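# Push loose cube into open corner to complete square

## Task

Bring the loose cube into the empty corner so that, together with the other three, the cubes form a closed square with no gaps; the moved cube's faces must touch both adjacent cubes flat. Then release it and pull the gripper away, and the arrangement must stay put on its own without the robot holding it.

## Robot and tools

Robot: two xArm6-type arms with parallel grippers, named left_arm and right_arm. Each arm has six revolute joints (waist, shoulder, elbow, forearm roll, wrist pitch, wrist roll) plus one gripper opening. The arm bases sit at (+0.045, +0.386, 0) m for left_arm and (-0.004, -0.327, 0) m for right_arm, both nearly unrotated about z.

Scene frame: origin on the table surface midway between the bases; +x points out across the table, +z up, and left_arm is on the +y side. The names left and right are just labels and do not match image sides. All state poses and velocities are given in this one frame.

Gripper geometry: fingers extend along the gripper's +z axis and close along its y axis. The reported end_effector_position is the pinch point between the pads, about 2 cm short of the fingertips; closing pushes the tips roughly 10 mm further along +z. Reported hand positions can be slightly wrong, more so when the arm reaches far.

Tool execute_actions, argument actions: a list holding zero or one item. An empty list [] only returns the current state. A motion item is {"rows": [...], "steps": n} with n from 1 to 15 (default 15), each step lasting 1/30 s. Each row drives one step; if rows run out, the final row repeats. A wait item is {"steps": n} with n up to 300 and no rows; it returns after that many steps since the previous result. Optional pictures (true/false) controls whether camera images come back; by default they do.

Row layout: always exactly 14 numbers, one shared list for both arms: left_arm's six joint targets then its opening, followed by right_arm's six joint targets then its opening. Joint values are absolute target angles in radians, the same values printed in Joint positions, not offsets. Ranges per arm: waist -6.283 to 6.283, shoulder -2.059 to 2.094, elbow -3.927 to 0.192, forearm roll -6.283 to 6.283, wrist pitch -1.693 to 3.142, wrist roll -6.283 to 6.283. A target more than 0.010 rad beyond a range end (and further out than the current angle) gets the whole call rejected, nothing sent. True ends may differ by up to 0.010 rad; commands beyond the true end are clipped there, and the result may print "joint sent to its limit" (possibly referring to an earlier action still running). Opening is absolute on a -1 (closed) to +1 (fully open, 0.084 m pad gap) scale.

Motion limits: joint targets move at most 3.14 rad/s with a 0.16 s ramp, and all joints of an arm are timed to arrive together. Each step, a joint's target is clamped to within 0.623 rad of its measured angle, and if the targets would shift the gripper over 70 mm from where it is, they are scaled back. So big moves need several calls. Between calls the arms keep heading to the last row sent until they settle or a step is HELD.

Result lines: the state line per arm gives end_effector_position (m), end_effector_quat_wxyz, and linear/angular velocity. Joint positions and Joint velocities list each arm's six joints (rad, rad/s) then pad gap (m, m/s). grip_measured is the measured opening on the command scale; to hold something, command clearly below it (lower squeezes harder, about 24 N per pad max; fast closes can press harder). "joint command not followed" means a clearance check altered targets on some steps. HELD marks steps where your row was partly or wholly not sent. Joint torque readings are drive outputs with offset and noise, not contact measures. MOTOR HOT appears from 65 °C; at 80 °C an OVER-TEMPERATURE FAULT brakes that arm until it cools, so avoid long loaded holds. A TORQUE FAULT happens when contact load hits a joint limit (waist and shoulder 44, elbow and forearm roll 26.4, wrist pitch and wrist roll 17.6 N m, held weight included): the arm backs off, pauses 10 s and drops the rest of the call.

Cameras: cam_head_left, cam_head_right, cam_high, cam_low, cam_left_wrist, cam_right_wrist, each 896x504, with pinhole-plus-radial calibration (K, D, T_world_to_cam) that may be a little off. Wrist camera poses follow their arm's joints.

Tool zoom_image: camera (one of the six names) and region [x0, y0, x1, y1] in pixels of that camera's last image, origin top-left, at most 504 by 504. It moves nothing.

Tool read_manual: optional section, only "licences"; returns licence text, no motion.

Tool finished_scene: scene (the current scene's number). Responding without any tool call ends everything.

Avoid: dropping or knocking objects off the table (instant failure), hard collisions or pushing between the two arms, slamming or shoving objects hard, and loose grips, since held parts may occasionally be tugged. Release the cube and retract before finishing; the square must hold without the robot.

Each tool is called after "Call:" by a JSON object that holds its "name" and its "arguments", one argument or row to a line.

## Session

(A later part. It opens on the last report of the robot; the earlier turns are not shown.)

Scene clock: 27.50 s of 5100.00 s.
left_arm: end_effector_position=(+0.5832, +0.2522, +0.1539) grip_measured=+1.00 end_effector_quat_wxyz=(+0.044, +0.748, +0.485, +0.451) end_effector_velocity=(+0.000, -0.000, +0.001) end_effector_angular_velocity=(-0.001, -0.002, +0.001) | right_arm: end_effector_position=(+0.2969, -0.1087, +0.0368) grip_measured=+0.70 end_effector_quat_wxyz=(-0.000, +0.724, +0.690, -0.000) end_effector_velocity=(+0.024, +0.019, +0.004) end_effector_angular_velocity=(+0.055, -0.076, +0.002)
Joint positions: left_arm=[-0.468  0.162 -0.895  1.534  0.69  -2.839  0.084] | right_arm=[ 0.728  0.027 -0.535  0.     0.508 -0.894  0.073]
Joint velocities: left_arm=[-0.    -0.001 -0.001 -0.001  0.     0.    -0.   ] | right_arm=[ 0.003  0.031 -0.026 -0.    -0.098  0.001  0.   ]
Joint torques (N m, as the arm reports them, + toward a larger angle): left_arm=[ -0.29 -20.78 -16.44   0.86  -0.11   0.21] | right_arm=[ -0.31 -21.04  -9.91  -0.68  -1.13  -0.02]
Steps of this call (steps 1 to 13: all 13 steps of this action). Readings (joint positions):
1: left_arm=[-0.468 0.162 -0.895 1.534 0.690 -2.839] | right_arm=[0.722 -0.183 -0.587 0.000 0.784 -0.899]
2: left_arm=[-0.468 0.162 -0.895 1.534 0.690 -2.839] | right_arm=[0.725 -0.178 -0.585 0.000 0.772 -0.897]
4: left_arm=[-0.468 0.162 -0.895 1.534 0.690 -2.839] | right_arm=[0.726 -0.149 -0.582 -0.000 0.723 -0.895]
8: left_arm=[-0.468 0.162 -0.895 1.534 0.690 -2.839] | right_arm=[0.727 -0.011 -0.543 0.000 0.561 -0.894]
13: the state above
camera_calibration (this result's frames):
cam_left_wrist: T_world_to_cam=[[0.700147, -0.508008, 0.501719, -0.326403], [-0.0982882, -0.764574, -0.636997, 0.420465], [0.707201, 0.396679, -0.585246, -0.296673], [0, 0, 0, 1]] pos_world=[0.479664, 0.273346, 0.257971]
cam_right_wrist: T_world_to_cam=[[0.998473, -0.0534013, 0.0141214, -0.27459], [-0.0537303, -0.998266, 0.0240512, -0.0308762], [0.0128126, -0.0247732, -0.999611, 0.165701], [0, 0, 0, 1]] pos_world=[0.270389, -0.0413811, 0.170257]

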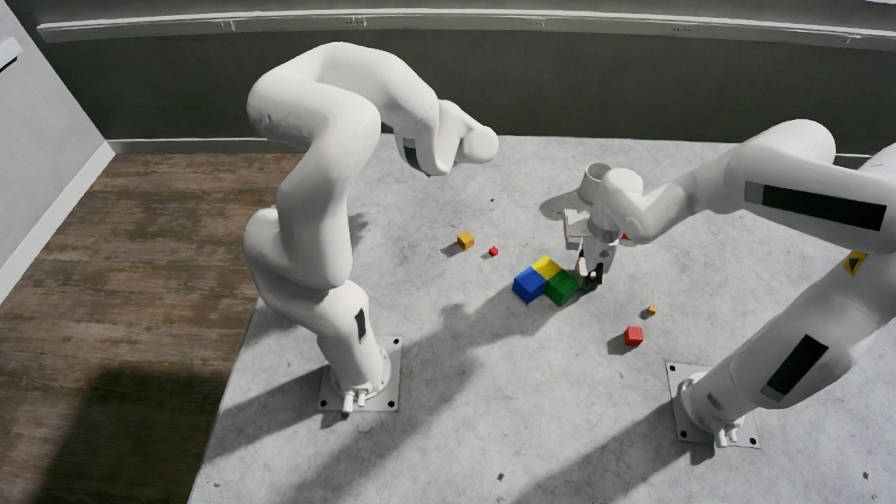

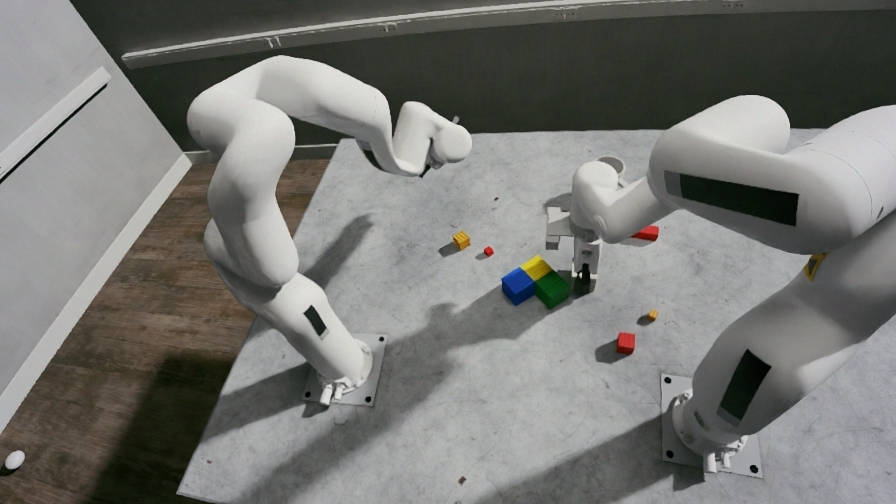

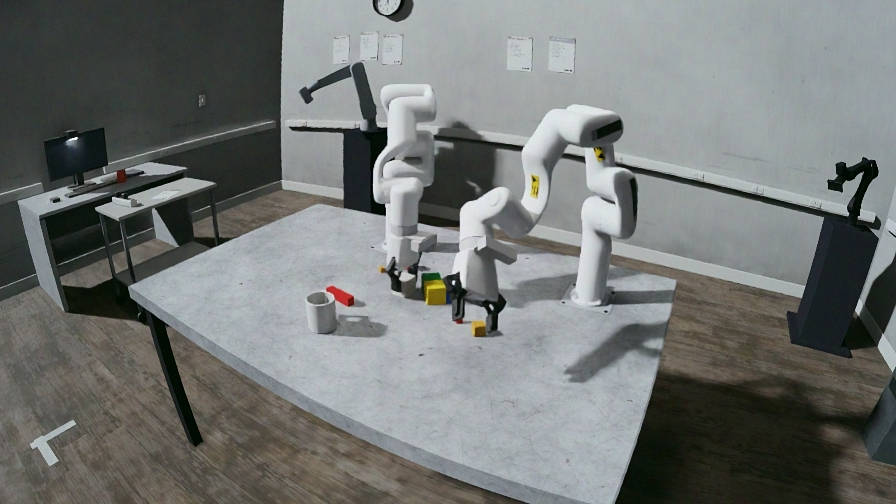

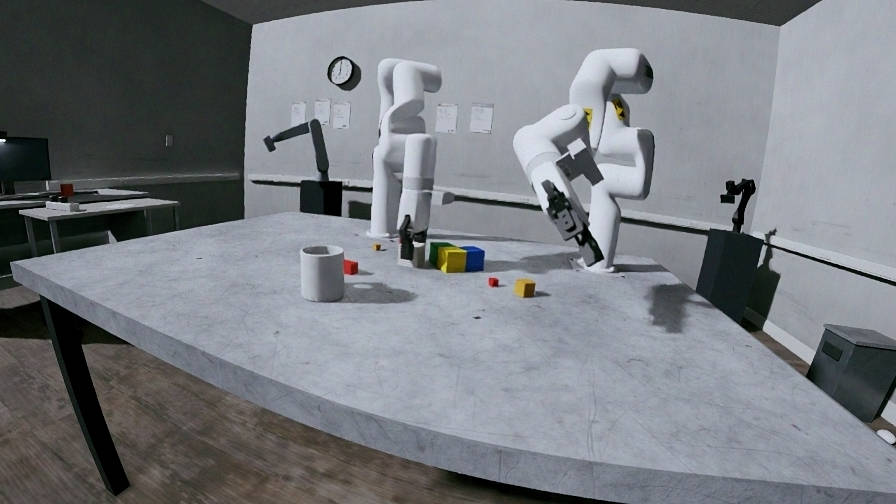

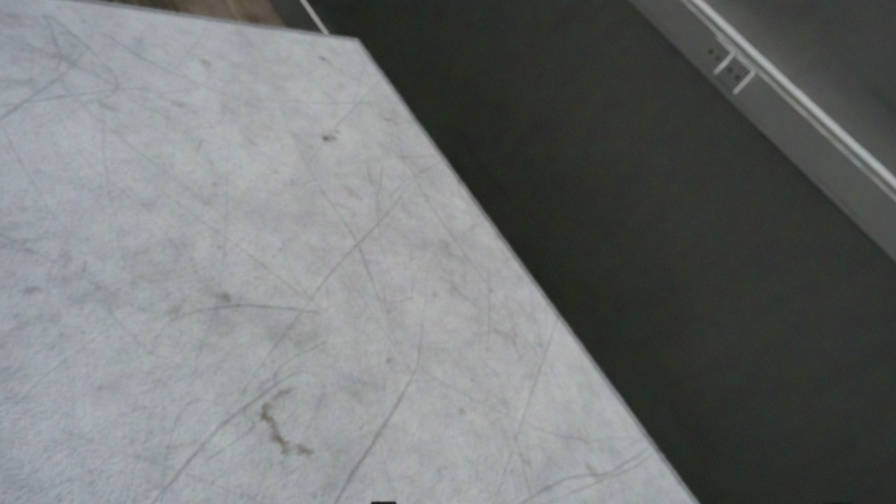

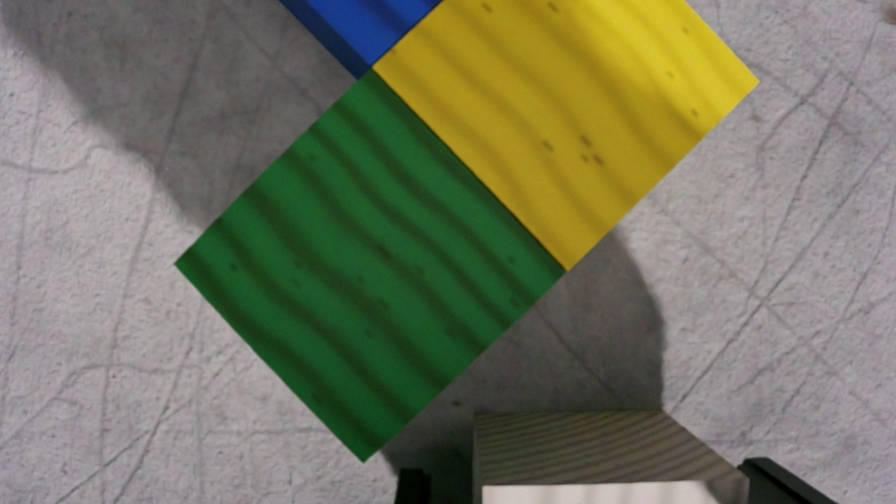

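Call:
{"name": "execute_actions", "arguments": {
  "actions": [
    {"rows": [[-0.468,0.162,-0.895,1.534,0.69,-2.839,1, 0.7282,0.0321,-0.5333,0,0.5012,-0.8937,0.3],[-0.468,0.162,-0.895,1.534,0.69,-2.839,1, 0.7282,0.0321,-0.5333,0,0.5012,-0.8937,0.3],[-0.468,0.162,-0.895,1.534,0.69,-2.839,1, 0.7282,0.0321,-0.5333,0,0.5012,-0.8937,0.3],[-0.468,0.162,-0.895,1.534,0.69,-2.839,1, 0.7282,0.0321,-0.5333,0,0.5012,-0.8937,0.25],[-0.468,0.162,-0.895,1.534,0.69,-2.839,1, 0.7282,0.0321,-0.5333,0,0.5012,-0.8937,0.2],[-0.468,0.162,-0.895,1.534,0.69,-2.839,1, 0.7282,0.0321,-0.5333,0,0.5012,-0.8937,0.15],[-0.468,0.162,-0.895,1.534,0.69,-2.839,1, 0.7282,0.0321,-0.5333,0,0.5012,-0.8937,0.1],[-0.468,0.162,-0.895,1.534,0.69,-2.839,1, 0.7282,0.0321,-0.5333,0,0.5012,-0.8937,0],[-0.468,0.162,-0.895,1.534,0.69,-2.839,1, 0.7282,0.0321,-0.5333,0,0.5012,-0.8937,-0.2],[-0.468,0.162,-0.895,1.534,0.69,-2.839,1, 0.7282,0.0321,-0.5333,0,0.5012,-0.8937,-0.5]], "steps": 13}
  ],
  "pictures": false
}}

Call:
{"name": "execute_actions", "arguments": {
  "actions": [
    {"rows": [[-0.468,0.162,-0.895,1.534,0.69,-2.839,1, 0.7282,-0.1753,-0.5844,0,0.7597,-0.8937,-0.5]], "steps": 9}
  ],
  "pictures": false
}}

Call:
{"name": "execute_actions", "arguments": {
  "actions": [
    {"rows": [[-0.468,0.162,-0.895,1.534,0.69,-2.839,1, 1.1385,-0.0876,-0.6768,0,0.7644,0.3246,-0.5]], "steps": 15}
  ],
  "pictures": false
}}

Call:
{"name": "execute_actions", "arguments": {
  "actions": [
    {"steps": 12}
  ]
}}

Scene clock: 29.83 s of 5100.00 s.
left_arm: end_effector_position=(+0.5832, +0.2522, +0.1539) grip_measured=+1.00 end_effector_quat_wxyz=(+0.044, +0.748, +0.485, +0.451) end_effector_velocity=(+0.001, -0.000, +0.001) end_effector_angular_velocity=(-0.000, -0.002, -0.000) | right_arm: end_effector_position=(+0.2968, -0.1086, +0.0351) grip_measured=+0.17 end_effector_quat_wxyz=(+0.000, +0.724, +0.690, +0.000) end_effector_velocity=(+0.000, +0.000, +0.000) end_effector_angular_velocity=(+0.001, -0.001, -0.001)
Joint positions: left_arm=[-0.468  0.162 -0.895  1.534  0.69  -2.839  0.084] | right_arm=[ 0.728  0.032 -0.533 -0.     0.501 -0.894  0.051]
Joint velocities: left_arm=[ 0.    -0.001 -0.001  0.001  0.     0.    -0.   ] | right_arm=[ 0.    -0.    -0.     0.    -0.     0.001 -0.   ]
Joint torques (N m, as the arm reports them, + toward a larger angle): left_arm=[ -0.31 -20.95 -16.57   0.71  -0.07   0.18] | right_arm=[ -0.44 -21.48 -10.57  -0.45  -1.62   0.16]
Steps of this call (steps 1 to 15: the robot went on to your last target; steps 16 to 57: nothing new was sent; steps 58 to 70: all 13 steps of this action). Readings (joint positions):
58: left_arm=[-0.468 0.162 -0.895 1.534 0.690 -2.839] | right_arm=[0.728 0.032 -0.533 0.000 0.501 -0.894]
59: left_arm=[-0.468 0.162 -0.895 1.534 0.690 -2.839] | right_arm=[0.728 0.032 -0.533 -0.000 0.501 -0.894]
61: left_arm=[-0.468 0.162 -0.895 1.534 0.690 -2.839] | right_arm=[0.728 0.032 -0.533 -0.000 0.501 -0.894]
65: left_arm=[-0.468 0.162 -0.895 1.534 0.690 -2.839] | right_arm=[0.728 0.032 -0.533 -0.000 0.501 -0.894]
70: the state above

Scene clock: 30.13 s of 5100.00 s.
left_arm: end_effector_position=(+0.5832, +0.2522, +0.1539) grip_measured=+1.00 end_effector_quat_wxyz=(+0.044, +0.748, +0.485, +0.451) end_effector_velocity=(+0.000, -0.001, +0.001) end_effector_angular_velocity=(-0.002, -0.002, -0.002) | right_arm: end_effector_position=(+0.3015, -0.1051, +0.1043) grip_measured=+0.17 end_effector_quat_wxyz=(+0.001, +0.724, +0.690, +0.008) end_effector_velocity=(+0.006, +0.005, +0.165) end_effector_angular_velocity=(+0.042, -0.057, +0.001)
Joint positions: left_arm=[-0.468  0.162 -0.895  1.534  0.69  -2.839  0.084] | right_arm=[ 0.728 -0.152 -0.584 -0.     0.721 -0.894  0.051]
Joint velocities: left_arm=[-0.001 -0.001 -0.002  0.    -0.001 -0.     0.   ] | right_arm=[ 0.001 -0.412 -0.13   0.     0.471 -0.    -0.   ]
Joint torques (N m, as the arm reports them, + toward a larger angle): left_arm=[ -0.13 -21.23 -16.41   0.8    0.04   0.09] | right_arm=[ 0.22 -4.78 -7.15 -0.45 -1.24 -0.32]
Steps of this call (steps 1 to 9: all 9 steps of this action). Readings (joint positions):
1: left_arm=[-0.468 0.162 -0.895 1.534 0.690 -2.839] | right_arm=[0.728 0.032 -0.533 -0.000 0.501 -0.894]
2: left_arm=[-0.468 0.162 -0.895 1.534 0.690 -2.839] | right_arm=[0.728 0.030 -0.534 0.000 0.504 -0.894]
4: left_arm=[-0.468 0.162 -0.895 1.534 0.690 -2.839] | right_arm=[0.728 0.003 -0.537 0.000 0.545 -0.894]
8: left_arm=[-0.468 0.162 -0.895 1.534 0.690 -2.839] | right_arm=[0.728 -0.134 -0.578 -0.000 0.702 -0.894]
9: the state above

Scene clock: 30.63 s of 5100.00 s.
left_arm: end_effector_position=(+0.5832, +0.2522, +0.1539) grip_measured=+1.00 end_effector_quat_wxyz=(+0.044, +0.748, +0.485, +0.451) end_effector_velocity=(+0.001, -0.000, +0.001) end_effector_angular_velocity=(+0.000, -0.001, -0.000) | right_arm: end_effector_position=(+0.2166, -0.0009, +0.1092) grip_measured=+0.17 end_effector_quat_wxyz=(+0.000, +0.864, +0.503, -0.000) end_effector_velocity=(-0.169, +0.159, +0.007) end_effector_angular_velocity=(+0.004, -0.005, -2.272)
Joint positions: left_arm=[-0.468  0.162 -0.895  1.534  0.69  -2.839  0.084] | right_arm=[ 1.077 -0.099 -0.662  0.     0.761 -0.079  0.051]
Joint velocities: left_arm=[-0.     0.    -0.002  0.     0.001  0.     0.   ] | right_arm=[ 0.583  0.103 -0.135  0.     0.026  2.855 -0.   ]
Joint torques (N m, as the arm reports them, + toward a larger angle): left_arm=[ -0.18 -21.05 -16.38   0.74  -0.01   0.14] | right_arm=[ -3.21 -21.56 -12.5   -0.8   -1.33  -0.27]
Steps of this call (steps 1 to 15: all 15 steps of this action). Readings (joint positions):
1: left_arm=[-0.468 0.162 -0.895 1.534 0.690 -2.839] | right_arm=[0.728 -0.162 -0.586 -0.000 0.734 -0.894]
2: left_arm=[-0.468 0.162 -0.895 1.534 0.690 -2.839] | right_arm=[0.730 -0.166 -0.586 -0.000 0.742 -0.891]
4: left_arm=[-0.468 0.162 -0.895 1.534 0.690 -2.839] | right_arm=[0.752 -0.161 -0.588 -0.000 0.748 -0.851]
8: left_arm=[-0.468 0.162 -0.895 1.534 0.690 -2.839] | right_arm=[0.883 -0.134 -0.618 0.000 0.753 -0.642]
15: the state above

Scene clock: 31.03 s of 5100.00 s.
left_arm: end_effector_position=(+0.5832, +0.2522, +0.1539) grip_measured=+1.00 end_effector_quat_wxyz=(+0.044, +0.748, +0.485, +0.451) end_effector_velocity=(+0.000, -0.000, +0.000) end_effector_angular_velocity=(-0.001, -0.000, -0.000) | right_arm: end_effector_position=(+0.1986, +0.0152, +0.1100) grip_measured=+0.17 end_effector_quat_wxyz=(+0.000, +0.936, +0.351, -0.000) end_effector_velocity=(-0.002, +0.003, +0.001) end_effector_angular_velocity=(+0.002, -0.001, -0.037)
Joint positions: left_arm=[-0.468  0.162 -0.895  1.534  0.69  -2.839  0.084] | right_arm=[ 1.137 -0.088 -0.676 -0.     0.764  0.32   0.051]
Joint velocities: left_arm=[ 0.    -0.001  0.    -0.    -0.001 -0.    -0.   ] | right_arm=[ 0.009  0.001 -0.003  0.    -0.     0.045 -0.   ]
Joint torques (N m, as the arm reports them, + toward a larger angle): left_arm=[ -0.23 -21.02 -16.57   0.86  -0.04   0.12] | right_arm=[ -0.29 -21.12 -13.21  -1.4   -1.27  -0.02]
Steps of this call (steps 1 to 12: the robot went on to your last target). Readings (joint positions):
1: left_arm=[-0.468 0.162 -0.895 1.534 0.690 -2.839] | right_arm=[1.094 -0.096 -0.666 0.000 0.762 0.015]
2: left_arm=[-0.468 0.162 -0.895 1.534 0.690 -2.839] | right_arm=[1.108 -0.093 -0.669 0.000 0.763 0.098]
4: left_arm=[-0.468 0.162 -0.895 1.534 0.690 -2.839] | right_arm=[1.126 -0.090 -0.673 0.000 0.764 0.222]
8: left_arm=[-0.468 0.162 -0.895 1.534 0.690 -2.839] | right_arm=[1.135 -0.088 -0.676 -0.000 0.764 0.305]
12: the state above
camera_calibration (this result's frames):
cam_left_wrist: T_world_to_cam=[[0.700147, -0.508008, 0.501719, -0.326403], [-0.0982879, -0.764574, -0.636997, 0.420465], [0.707201, 0.396679, -0.585245, -0.296674], [0, 0, 0, 1]] pos_world=[0.479664, 0.273346, 0.257971]
cam_right_wrist: T_world_to_cam=[[0.653528, -0.756761, 0.0146433, -0.0916755], [-0.756855, -0.653147, 0.0238659, 0.220123], [-0.0084966, -0.0266799, -0.999608, 0.2474], [0, 0, 0, 1]] pos_world=[0.228615, 0.0809967, 0.243392]

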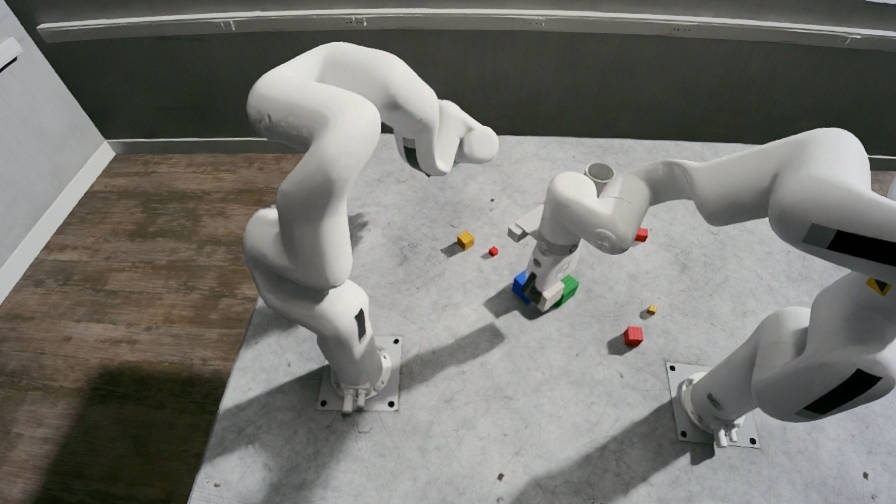

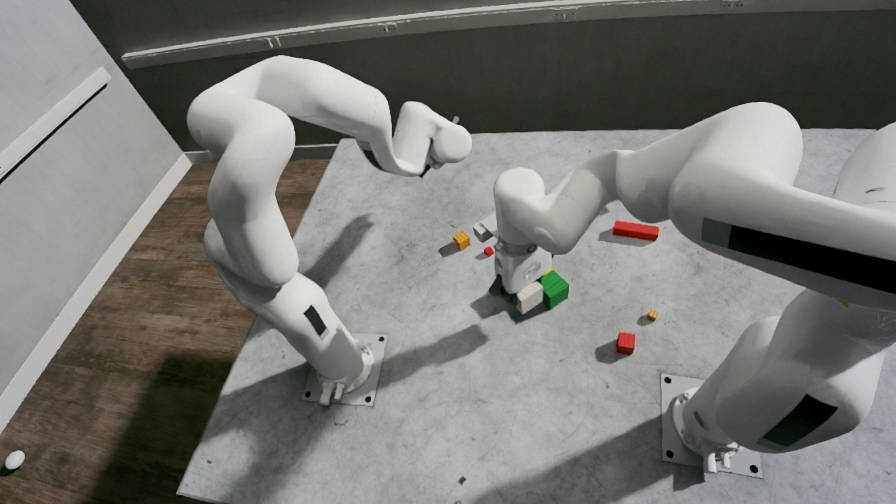

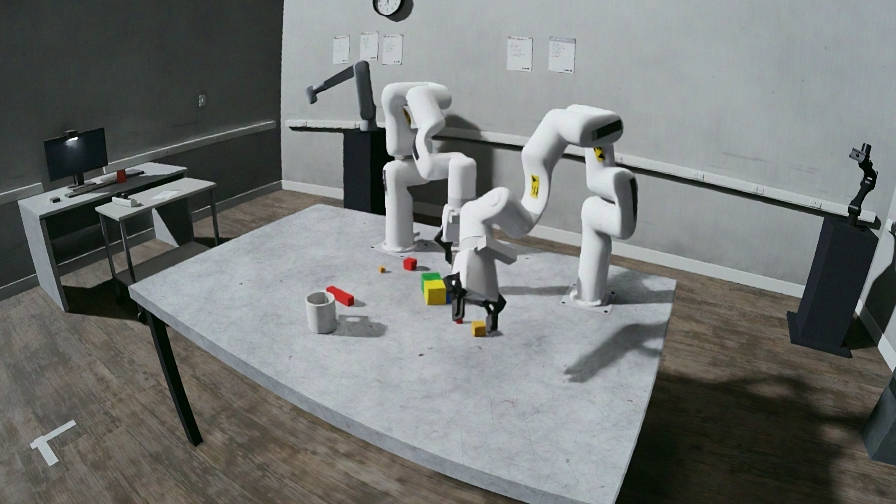

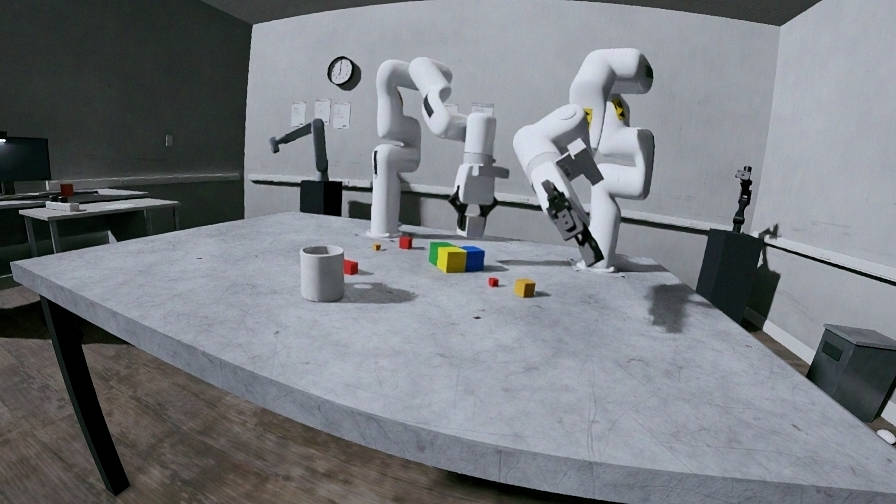

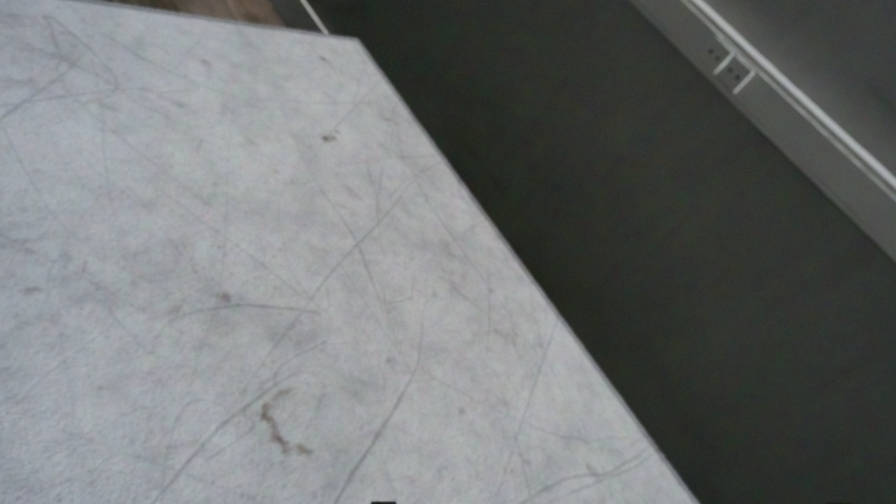

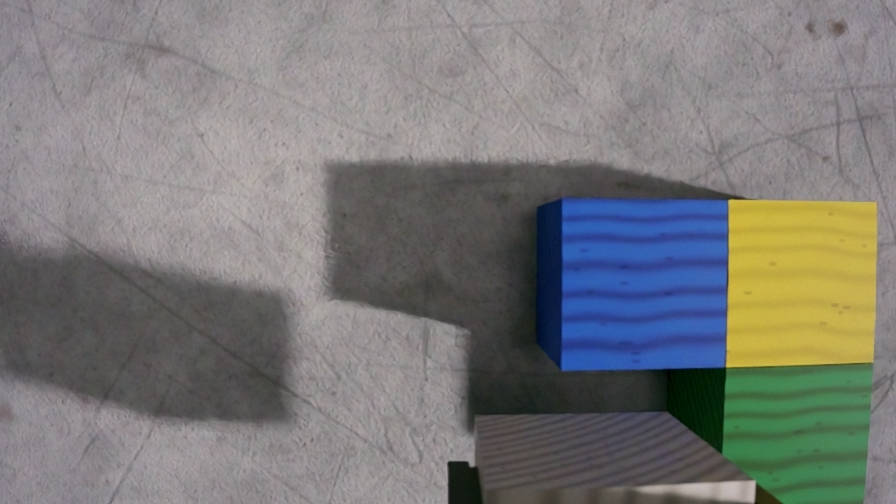

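Call:
{"name": "execute_actions", "arguments": {
  "actions": [
    {"rows": [[-0.468,0.162,-0.895,1.534,0.69,-2.839,1, 1.1385,0.0763,-0.634,0,0.5577,0.3246,-0.5]], "steps": 10}
  ],
  "pictures": false
}}

Call:
{"name": "execute_actions", "arguments": {
  "actions": [
    {"rows": [[-0.468,0.162,-0.895,1.534,0.69,-2.839,1, 1.1385,0.09,-0.631,0,0.541,0.3246,-0.5],[-0.468,0.162,-0.895,1.534,0.69,-2.839,1, 1.1385,0.095,-0.63,0,0.535,0.3246,-0.5],[-0.468,0.162,-0.895,1.534,0.69,-2.839,1, 1.1385,0.099,-0.6293,0,0.5303,0.3246,-0.5],[-0.468,0.162,-0.895,1.534,0.69,-2.839,1, 1.1385,0.1035,-0.6286,0,0.5251,0.3246,-0.5]], "steps": 12}
  ],
  "pictures": false
}}

Call:
{"name": "execute_actions", "arguments": {
  "actions": [
    {"rows": [[-0.468,0.162,-0.895,1.534,0.69,-2.839,1, 1.1385,0.1035,-0.6286,0,0.5251,0.3246,0.42]], "steps": 8}
  ],
  "pictures": false
}}

Call:
{"name": "execute_actions", "arguments": {
  "actions": [
    {"rows": [[-0.468,0.162,-0.895,1.534,0.69,-2.839,1, 1.1385,-0.0876,-0.6768,0,0.7644,0.3246,0.42]], "steps": 8}
  ],
  "pictures": false
}}

Call:
{"name": "execute_actions", "arguments": {
  "actions": [
    {"rows": [[-0.468,0.162,-0.895,1.534,0.69,-2.839,1, 1.2425,-0.1224,-0.6047,0,0.7271,1.2141,-0.14]], "steps": 15}
  ],
  "pictures": false
}}

Call:
{"name": "execute_actions", "arguments": {
  "actions": [
    {"steps": 5}
  ]
}}

Scene clock: 34.23 s of 5100.00 s.
left_arm: end_effector_position=(+0.5832, +0.2522, +0.1539) grip_measured=+1.00 end_effector_quat_wxyz=(+0.044, +0.748, +0.485, +0.451) end_effector_velocity=(+0.000, -0.001, +0.000) end_effector_angular_velocity=(-0.001, -0.000, -0.001) | right_arm: end_effector_position=(+0.1964, +0.0126, +0.0462) grip_measured=+0.17 end_effector_quat_wxyz=(+0.004, +0.937, +0.349, -0.005) end_effector_velocity=(+0.021, +0.037, -0.019) end_effector_angular_velocity=(+0.113, -0.067, +0.001)
Joint positions: left_arm=[-0.468  0.162 -0.895  1.534  0.69  -2.839  0.084] | right_arm=[ 1.138  0.069 -0.631  0.     0.575  0.325  0.051]
Joint velocities: left_arm=[-0.     0.    -0.001 -0.    -0.001 -0.    -0.   ] | right_arm=[ 0.001  0.108 -0.024 -0.001 -0.216  0.     0.   ]
Joint torques (N m, as the arm reports them, + toward a larger angle): left_arm=[ -0.26 -21.25 -16.46   0.77  -0.08   0.19] | right_arm=[  0.31 -28.79 -13.91  -0.93  -1.9    0.14]
Steps of this call (steps 1 to 30: the robot went on to your last target; steps 31 to 86: nothing new was sent; steps 87 to 96: all 10 steps of this action). Readings (joint positions):
87: left_arm=[-0.468 0.162 -0.895 1.534 0.690 -2.839] | right_arm=[1.139 -0.088 -0.677 -0.000 0.764 0.325]
88: left_arm=[-0.468 0.162 -0.895 1.534 0.690 -2.839] | right_arm=[1.139 -0.086 -0.677 -0.000 0.761 0.325]
90: left_arm=[-0.468 0.162 -0.895 1.534 0.690 -2.839] | right_arm=[1.139 -0.059 -0.672 -0.000 0.721 0.325]
94: left_arm=[-0.468 0.162 -0.895 1.534 0.690 -2.839] | right_arm=[1.138 0.053 -0.636 0.000 0.596 0.325]
96: the state above

Scene clock: 34.63 s of 5100.00 s.
left_arm: end_effector_position=(+0.5832, +0.2522, +0.1539) grip_measured=+1.00 end_effector_quat_wxyz=(+0.044, +0.748, +0.485, +0.451) end_effector_velocity=(-0.000, +0.000, -0.000) end_effector_angular_velocity=(-0.001, +0.001, +0.002) | right_arm: end_effector_position=(+0.1983, +0.0159, +0.0360) grip_measured=+0.17 end_effector_quat_wxyz=(-0.000, +0.937, +0.349, +0.000) end_effector_velocity=(+0.001, +0.002, -0.001) end_effector_angular_velocity=(+0.005, -0.003, -0.000)
Joint positions: left_arm=[-0.468  0.162 -0.895  1.534  0.69  -2.839  0.084] | right_arm=[ 1.139  0.102 -0.629 -0.     0.526  0.325  0.051]
Joint velocities: left_arm=[ 0.001 -0.     0.    -0.002 -0.    -0.     0.   ] | right_arm=[-0.     0.006 -0.001  0.    -0.011  0.    -0.   ]
Joint torques (N m, as the arm reports them, + toward a larger angle): left_arm=[ -0.17 -21.26 -16.48   0.75  -0.09   0.21] | right_arm=[  0.72 -22.8  -11.16  -0.8   -1.56  -0.06]
Steps of this call (steps 1 to 12: all 12 steps of this action). Readings (joint positions):
1: left_arm=[-0.468 0.162 -0.895 1.534 0.690 -2.839] | right_arm=[1.138 0.072 -0.633 0.000 0.569 0.325]
2: left_arm=[-0.468 0.162 -0.895 1.534 0.690 -2.839] | right_arm=[1.138 0.074 -0.634 0.000 0.562 0.325]
4: left_arm=[-0.468 0.162 -0.895 1.534 0.690 -2.839] | right_arm=[1.139 0.084 -0.634 -0.000 0.546 0.325]
8: left_arm=[-0.468 0.162 -0.895 1.534 0.690 -2.839] | right_arm=[1.138 0.100 -0.629 0.000 0.529 0.325]
12: the state above

Scene clock: 34.90 s of 5100.00 s.
left_arm: end_effector_position=(+0.5832, +0.2522, +0.1539) grip_measured=+1.00 end_effector_quat_wxyz=(+0.044, +0.748, +0.485, +0.451) end_effector_velocity=(-0.000, +0.000, -0.001) end_effector_angular_velocity=(-0.000, +0.002, +0.000) | right_arm: end_effector_position=(+0.1982, +0.0158, +0.0357) grip_measured=+0.41 end_effector_quat_wxyz=(-0.000, +0.937, +0.349, +0.000) end_effector_velocity=(-0.001, -0.001, -0.002) end_effector_angular_velocity=(-0.004, +0.002, +0.001)
Joint positions: left_arm=[-0.468  0.162 -0.895  1.534  0.69  -2.839  0.084] | right_arm=[ 1.139  0.103 -0.629 -0.     0.525  0.325  0.061]
Joint velocities: left_arm=[-0.     0.001  0.001 -0.001 -0.001  0.     0.   ] | right_arm=[ 0.     0.002  0.002 -0.     0.    -0.001  0.   ]
Joint torques (N m, as the arm reports them, + toward a larger angle): left_arm=[ -0.49 -21.15 -16.39   0.9    0.06   0.15] | right_arm=[ -0.35 -22.56 -11.21  -0.6   -1.32  -0.24]
Steps of this call (steps 1 to 8: all 8 steps of this action). Readings (joint positions):
1: left_arm=[-0.468 0.162 -0.895 1.534 0.690 -2.839] | right_arm=[1.139 0.103 -0.629 -0.000 0.526 0.325]
2: left_arm=[-0.468 0.162 -0.895 1.534 0.690 -2.839] | right_arm=[1.139 0.103 -0.629 -0.000 0.525 0.325]
4: left_arm=[-0.468 0.162 -0.895 1.534 0.690 -2.839] | right_arm=[1.139 0.103 -0.629 -0.000 0.525 0.325]
8: the state above

Scene clock: 35.17 s of 5100.00 s.
left_arm: end_effector_position=(+0.5832, +0.2522, +0.1539) grip_measured=+1.00 end_effector_quat_wxyz=(+0.044, +0.748, +0.485, +0.451) end_effector_velocity=(-0.001, +0.001, -0.001) end_effector_angular_velocity=(+0.001, +0.002, +0.002) | right_arm: end_effector_position=(+0.2007, +0.0201, +0.0987) grip_measured=+0.41 end_effector_quat_wxyz=(-0.004, +0.937, +0.349, +0.005) end_effector_velocity=(+0.029, +0.051, +0.286) end_effector_angular_velocity=(+0.204, -0.121, +0.003)
Joint positions: left_arm=[-0.468  0.162 -0.895  1.534  0.69  -2.839  0.084] | right_arm=[ 1.139 -0.053 -0.672 -0.     0.714  0.325  0.061]
Joint velocities: left_arm=[ 0.001  0.     0.002 -0.001  0.001  0.    -0.   ] | right_arm=[ 0.002 -0.613 -0.241 -0.001  0.617 -0.     0.   ]
Joint torques (N m, as the arm reports them, + toward a larger angle): left_arm=[ -0.17 -20.95 -16.32   0.87  -0.07   0.14] | right_arm=[-0.86 -2.93 -5.61 -0.75 -1.21 -0.48]
Steps of this call (steps 1 to 8: all 8 steps of this action). Readings (joint positions):
1: left_arm=[-0.468 0.162 -0.895 1.534 0.690 -2.839] | right_arm=[1.139 0.103 -0.629 -0.000 0.525 0.325]
2: left_arm=[-0.468 0.162 -0.895 1.534 0.690 -2.839] | right_arm=[1.138 0.102 -0.629 0.000 0.528 0.325]
4: left_arm=[-0.468 0.162 -0.895 1.534 0.690 -2.839] | right_arm=[1.138 0.075 -0.633 0.000 0.568 0.325]
8: the state above

Scene clock: 35.67 s of 5100.00 s.
left_arm: end_effector_position=(+0.5832, +0.2522, +0.1539) grip_measured=+1.00 end_effector_quat_wxyz=(+0.044, +0.748, +0.485, +0.451) end_effector_velocity=(-0.000, +0.000, -0.001) end_effector_angular_velocity=(+0.000, +0.001, +0.000) | right_arm: end_effector_position=(+0.1557, +0.0185, +0.1000) grip_measured=-0.15 end_effector_quat_wxyz=(+0.000, +1.000, -0.006, -0.000) end_effector_velocity=(-0.019, +0.003, -0.001) end_effector_angular_velocity=(+0.008, -0.005, -0.756)
Joint positions: left_arm=[-0.468  0.162 -0.895  1.534  0.69  -2.839  0.084] | right_arm=[ 1.239 -0.12  -0.607  0.     0.728  1.151  0.037]
Joint velocities: left_arm=[ 0.     0.     0.001 -0.    -0.     0.    -0.   ] | right_arm=[ 0.05  -0.021  0.028 -0.    -0.016  0.805 -0.   ]
Joint torques (N m, as the arm reports them, + toward a larger angle): left_arm=[ -0.55 -21.08 -16.45   0.8   -0.05   0.07] | right_arm=[ -1.11 -19.48 -12.89  -0.97  -1.47  -1.28]
Steps of this call (steps 1 to 15: all 15 steps of this action). Readings (joint positions):
1: left_arm=[-0.468 0.162 -0.895 1.534 0.690 -2.839] | right_arm=[1.139 -0.069 -0.678 -0.000 0.731 0.325]
2: left_arm=[-0.468 0.162 -0.895 1.534 0.690 -2.839] | right_arm=[1.139 -0.078 -0.679 -0.000 0.741 0.328]
4: left_arm=[-0.468 0.162 -0.895 1.534 0.690 -2.839] | right_arm=[1.145 -0.085 -0.669 -0.000 0.749 0.367]
8: left_arm=[-0.468 0.162 -0.895 1.534 0.690 -2.839] | right_arm=[1.187 -0.101 -0.635 0.000 0.741 0.637]
15: the state above

Scene clock: 35.83 s of 5100.00 s.
left_arm: end_effector_position=(+0.5832, +0.2522, +0.1539) grip_measured=+1.00 end_effector_quat_wxyz=(+0.044, +0.748, +0.485, +0.451) end_effector_velocity=(-0.001, +0.000, -0.001) end_effector_angular_velocity=(+0.002, +0.002, +0.000) | right_arm: end_effector_position=(+0.1546, +0.0188, +0.1001) grip_measured=-0.15 end_effector_quat_wxyz=(+0.000, +0.999, -0.032, +0.000) end_effector_velocity=(-0.003, +0.000, -0.000) end_effector_angular_velocity=(+0.001, -0.000, -0.088)
Joint positions: left_arm=[-0.468  0.162 -0.895  1.534  0.69  -2.839  0.084] | right_arm=[ 1.242 -0.122 -0.605 -0.     0.727  1.206  0.037]
Joint velocities: left_arm=[-0.     0.001  0.001  0.     0.001  0.    -0.   ] | right_arm=[ 0.006 -0.003  0.004 -0.    -0.002  0.095  0.   ]
Joint torques (N m, as the arm reports them, + toward a larger angle): left_arm=[ -0.19 -20.98 -16.45   0.68   0.02   0.27] | right_arm=[ -0.32 -20.3  -12.87  -0.58  -1.64  -0.24]
Steps of this call (steps 1 to 5: the robot went on to your last target). Readings (joint positions):
1: left_arm=[-0.468 0.162 -0.895 1.534 0.690 -2.839] | right_arm=[1.240 -0.121 -0.606 0.000 0.728 1.173]
2: left_arm=[-0.468 0.162 -0.895 1.534 0.690 -2.839] | right_arm=[1.241 -0.121 -0.606 0.000 0.728 1.187]
4: left_arm=[-0.468 0.162 -0.895 1.534 0.690 -2.839] | right_arm=[1.241 -0.122 -0.605 -0.000 0.727 1.202]
5: the state above
camera_calibration (this result's frames):
cam_left_wrist: T_world_to_cam=[[0.700147, -0.508008, 0.501719, -0.326403], [-0.098288, -0.764574, -0.636997, 0.420465], [0.707201, 0.396679, -0.585245, -0.296674], [0, 0, 0, 1]] pos_world=[0.479664, 0.273346, 0.257971]
cam_right_wrist: T_world_to_cam=[[-0.0684921, -0.997545, 0.0145804, 0.0560839], [-0.997348, 0.0688246, 0.0236791, 0.213062], [-0.0246245, -0.0129199, -0.999613, 0.239462], [0, 0, 0, 1]] pos_world=[0.222235, 0.0443761, 0.233507]

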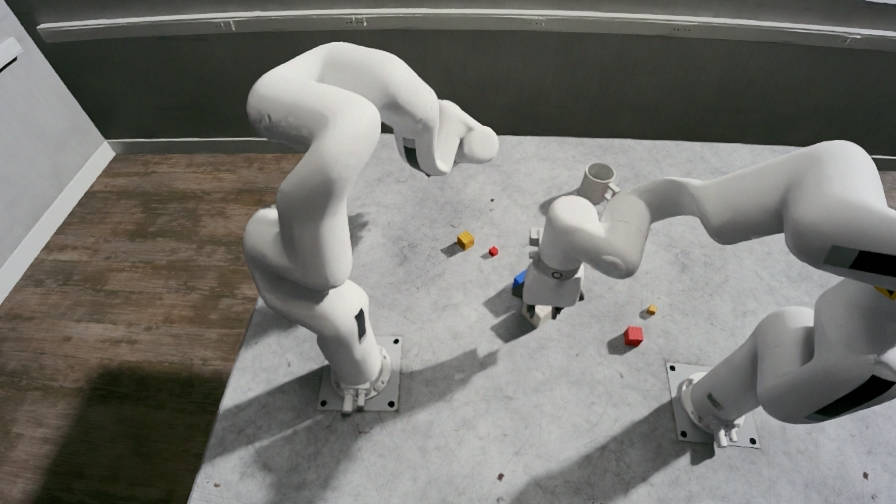

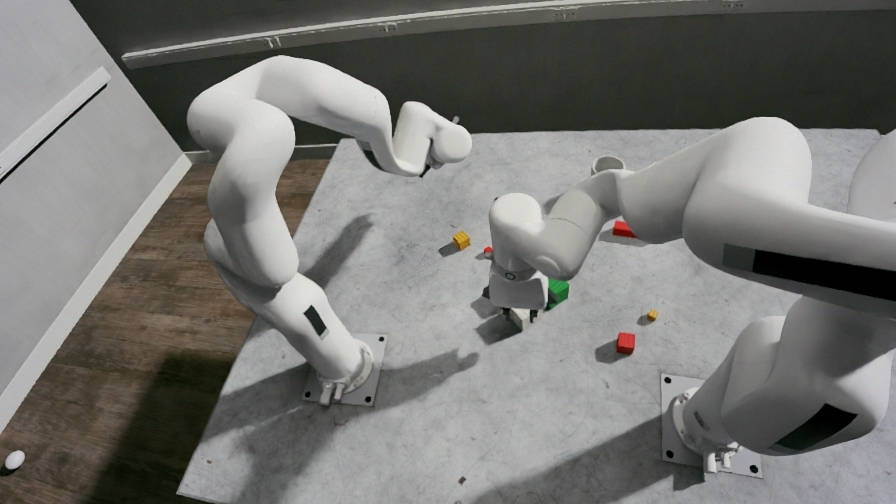

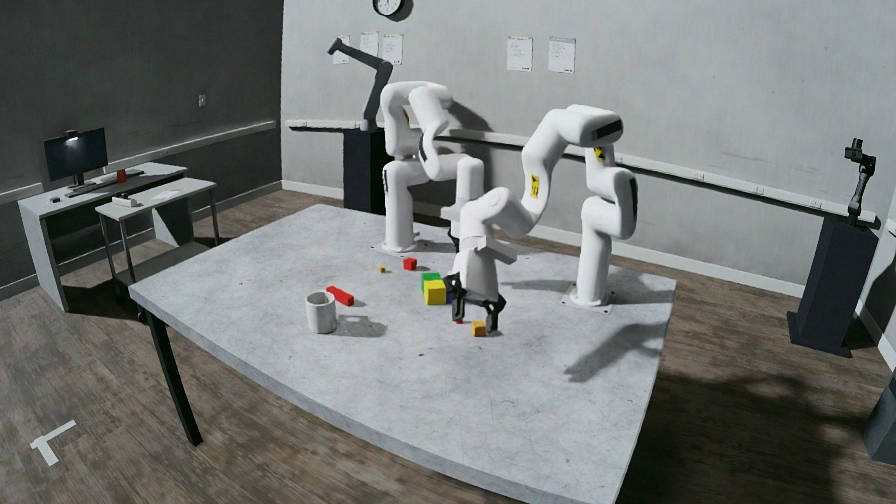

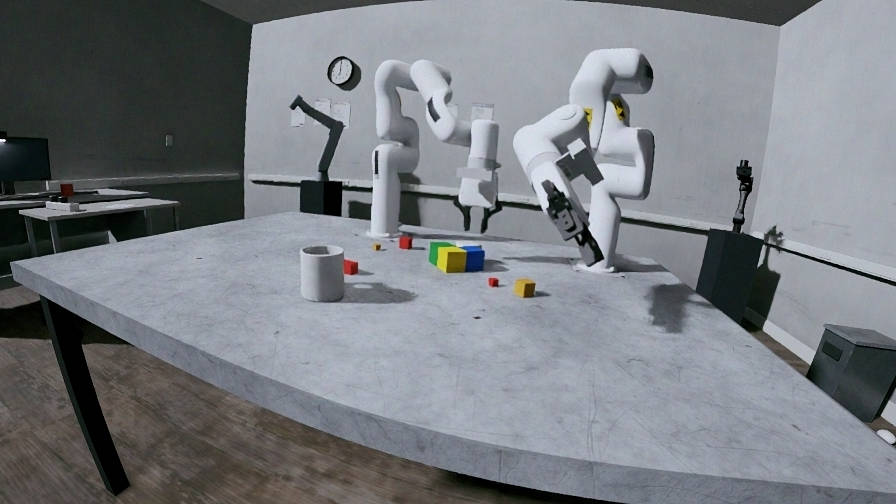

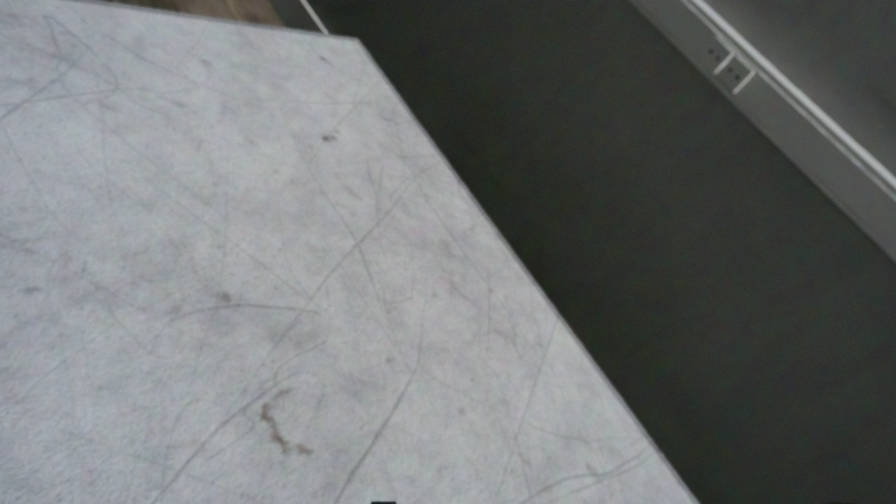

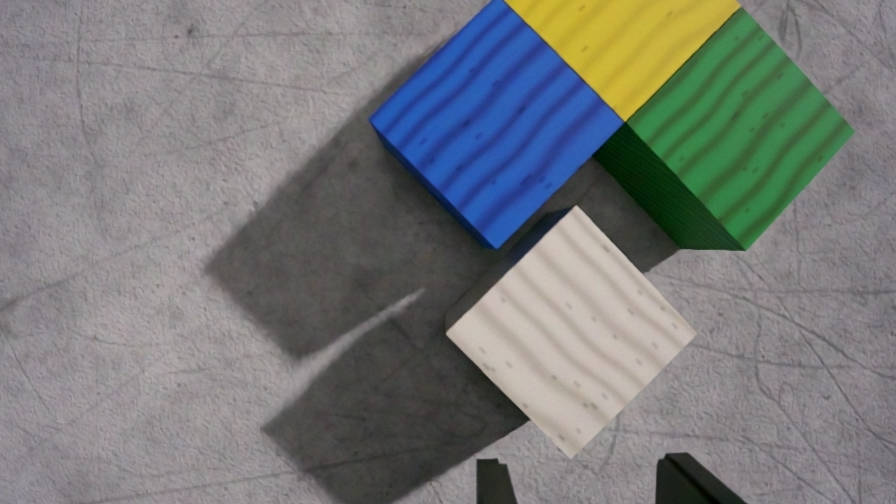

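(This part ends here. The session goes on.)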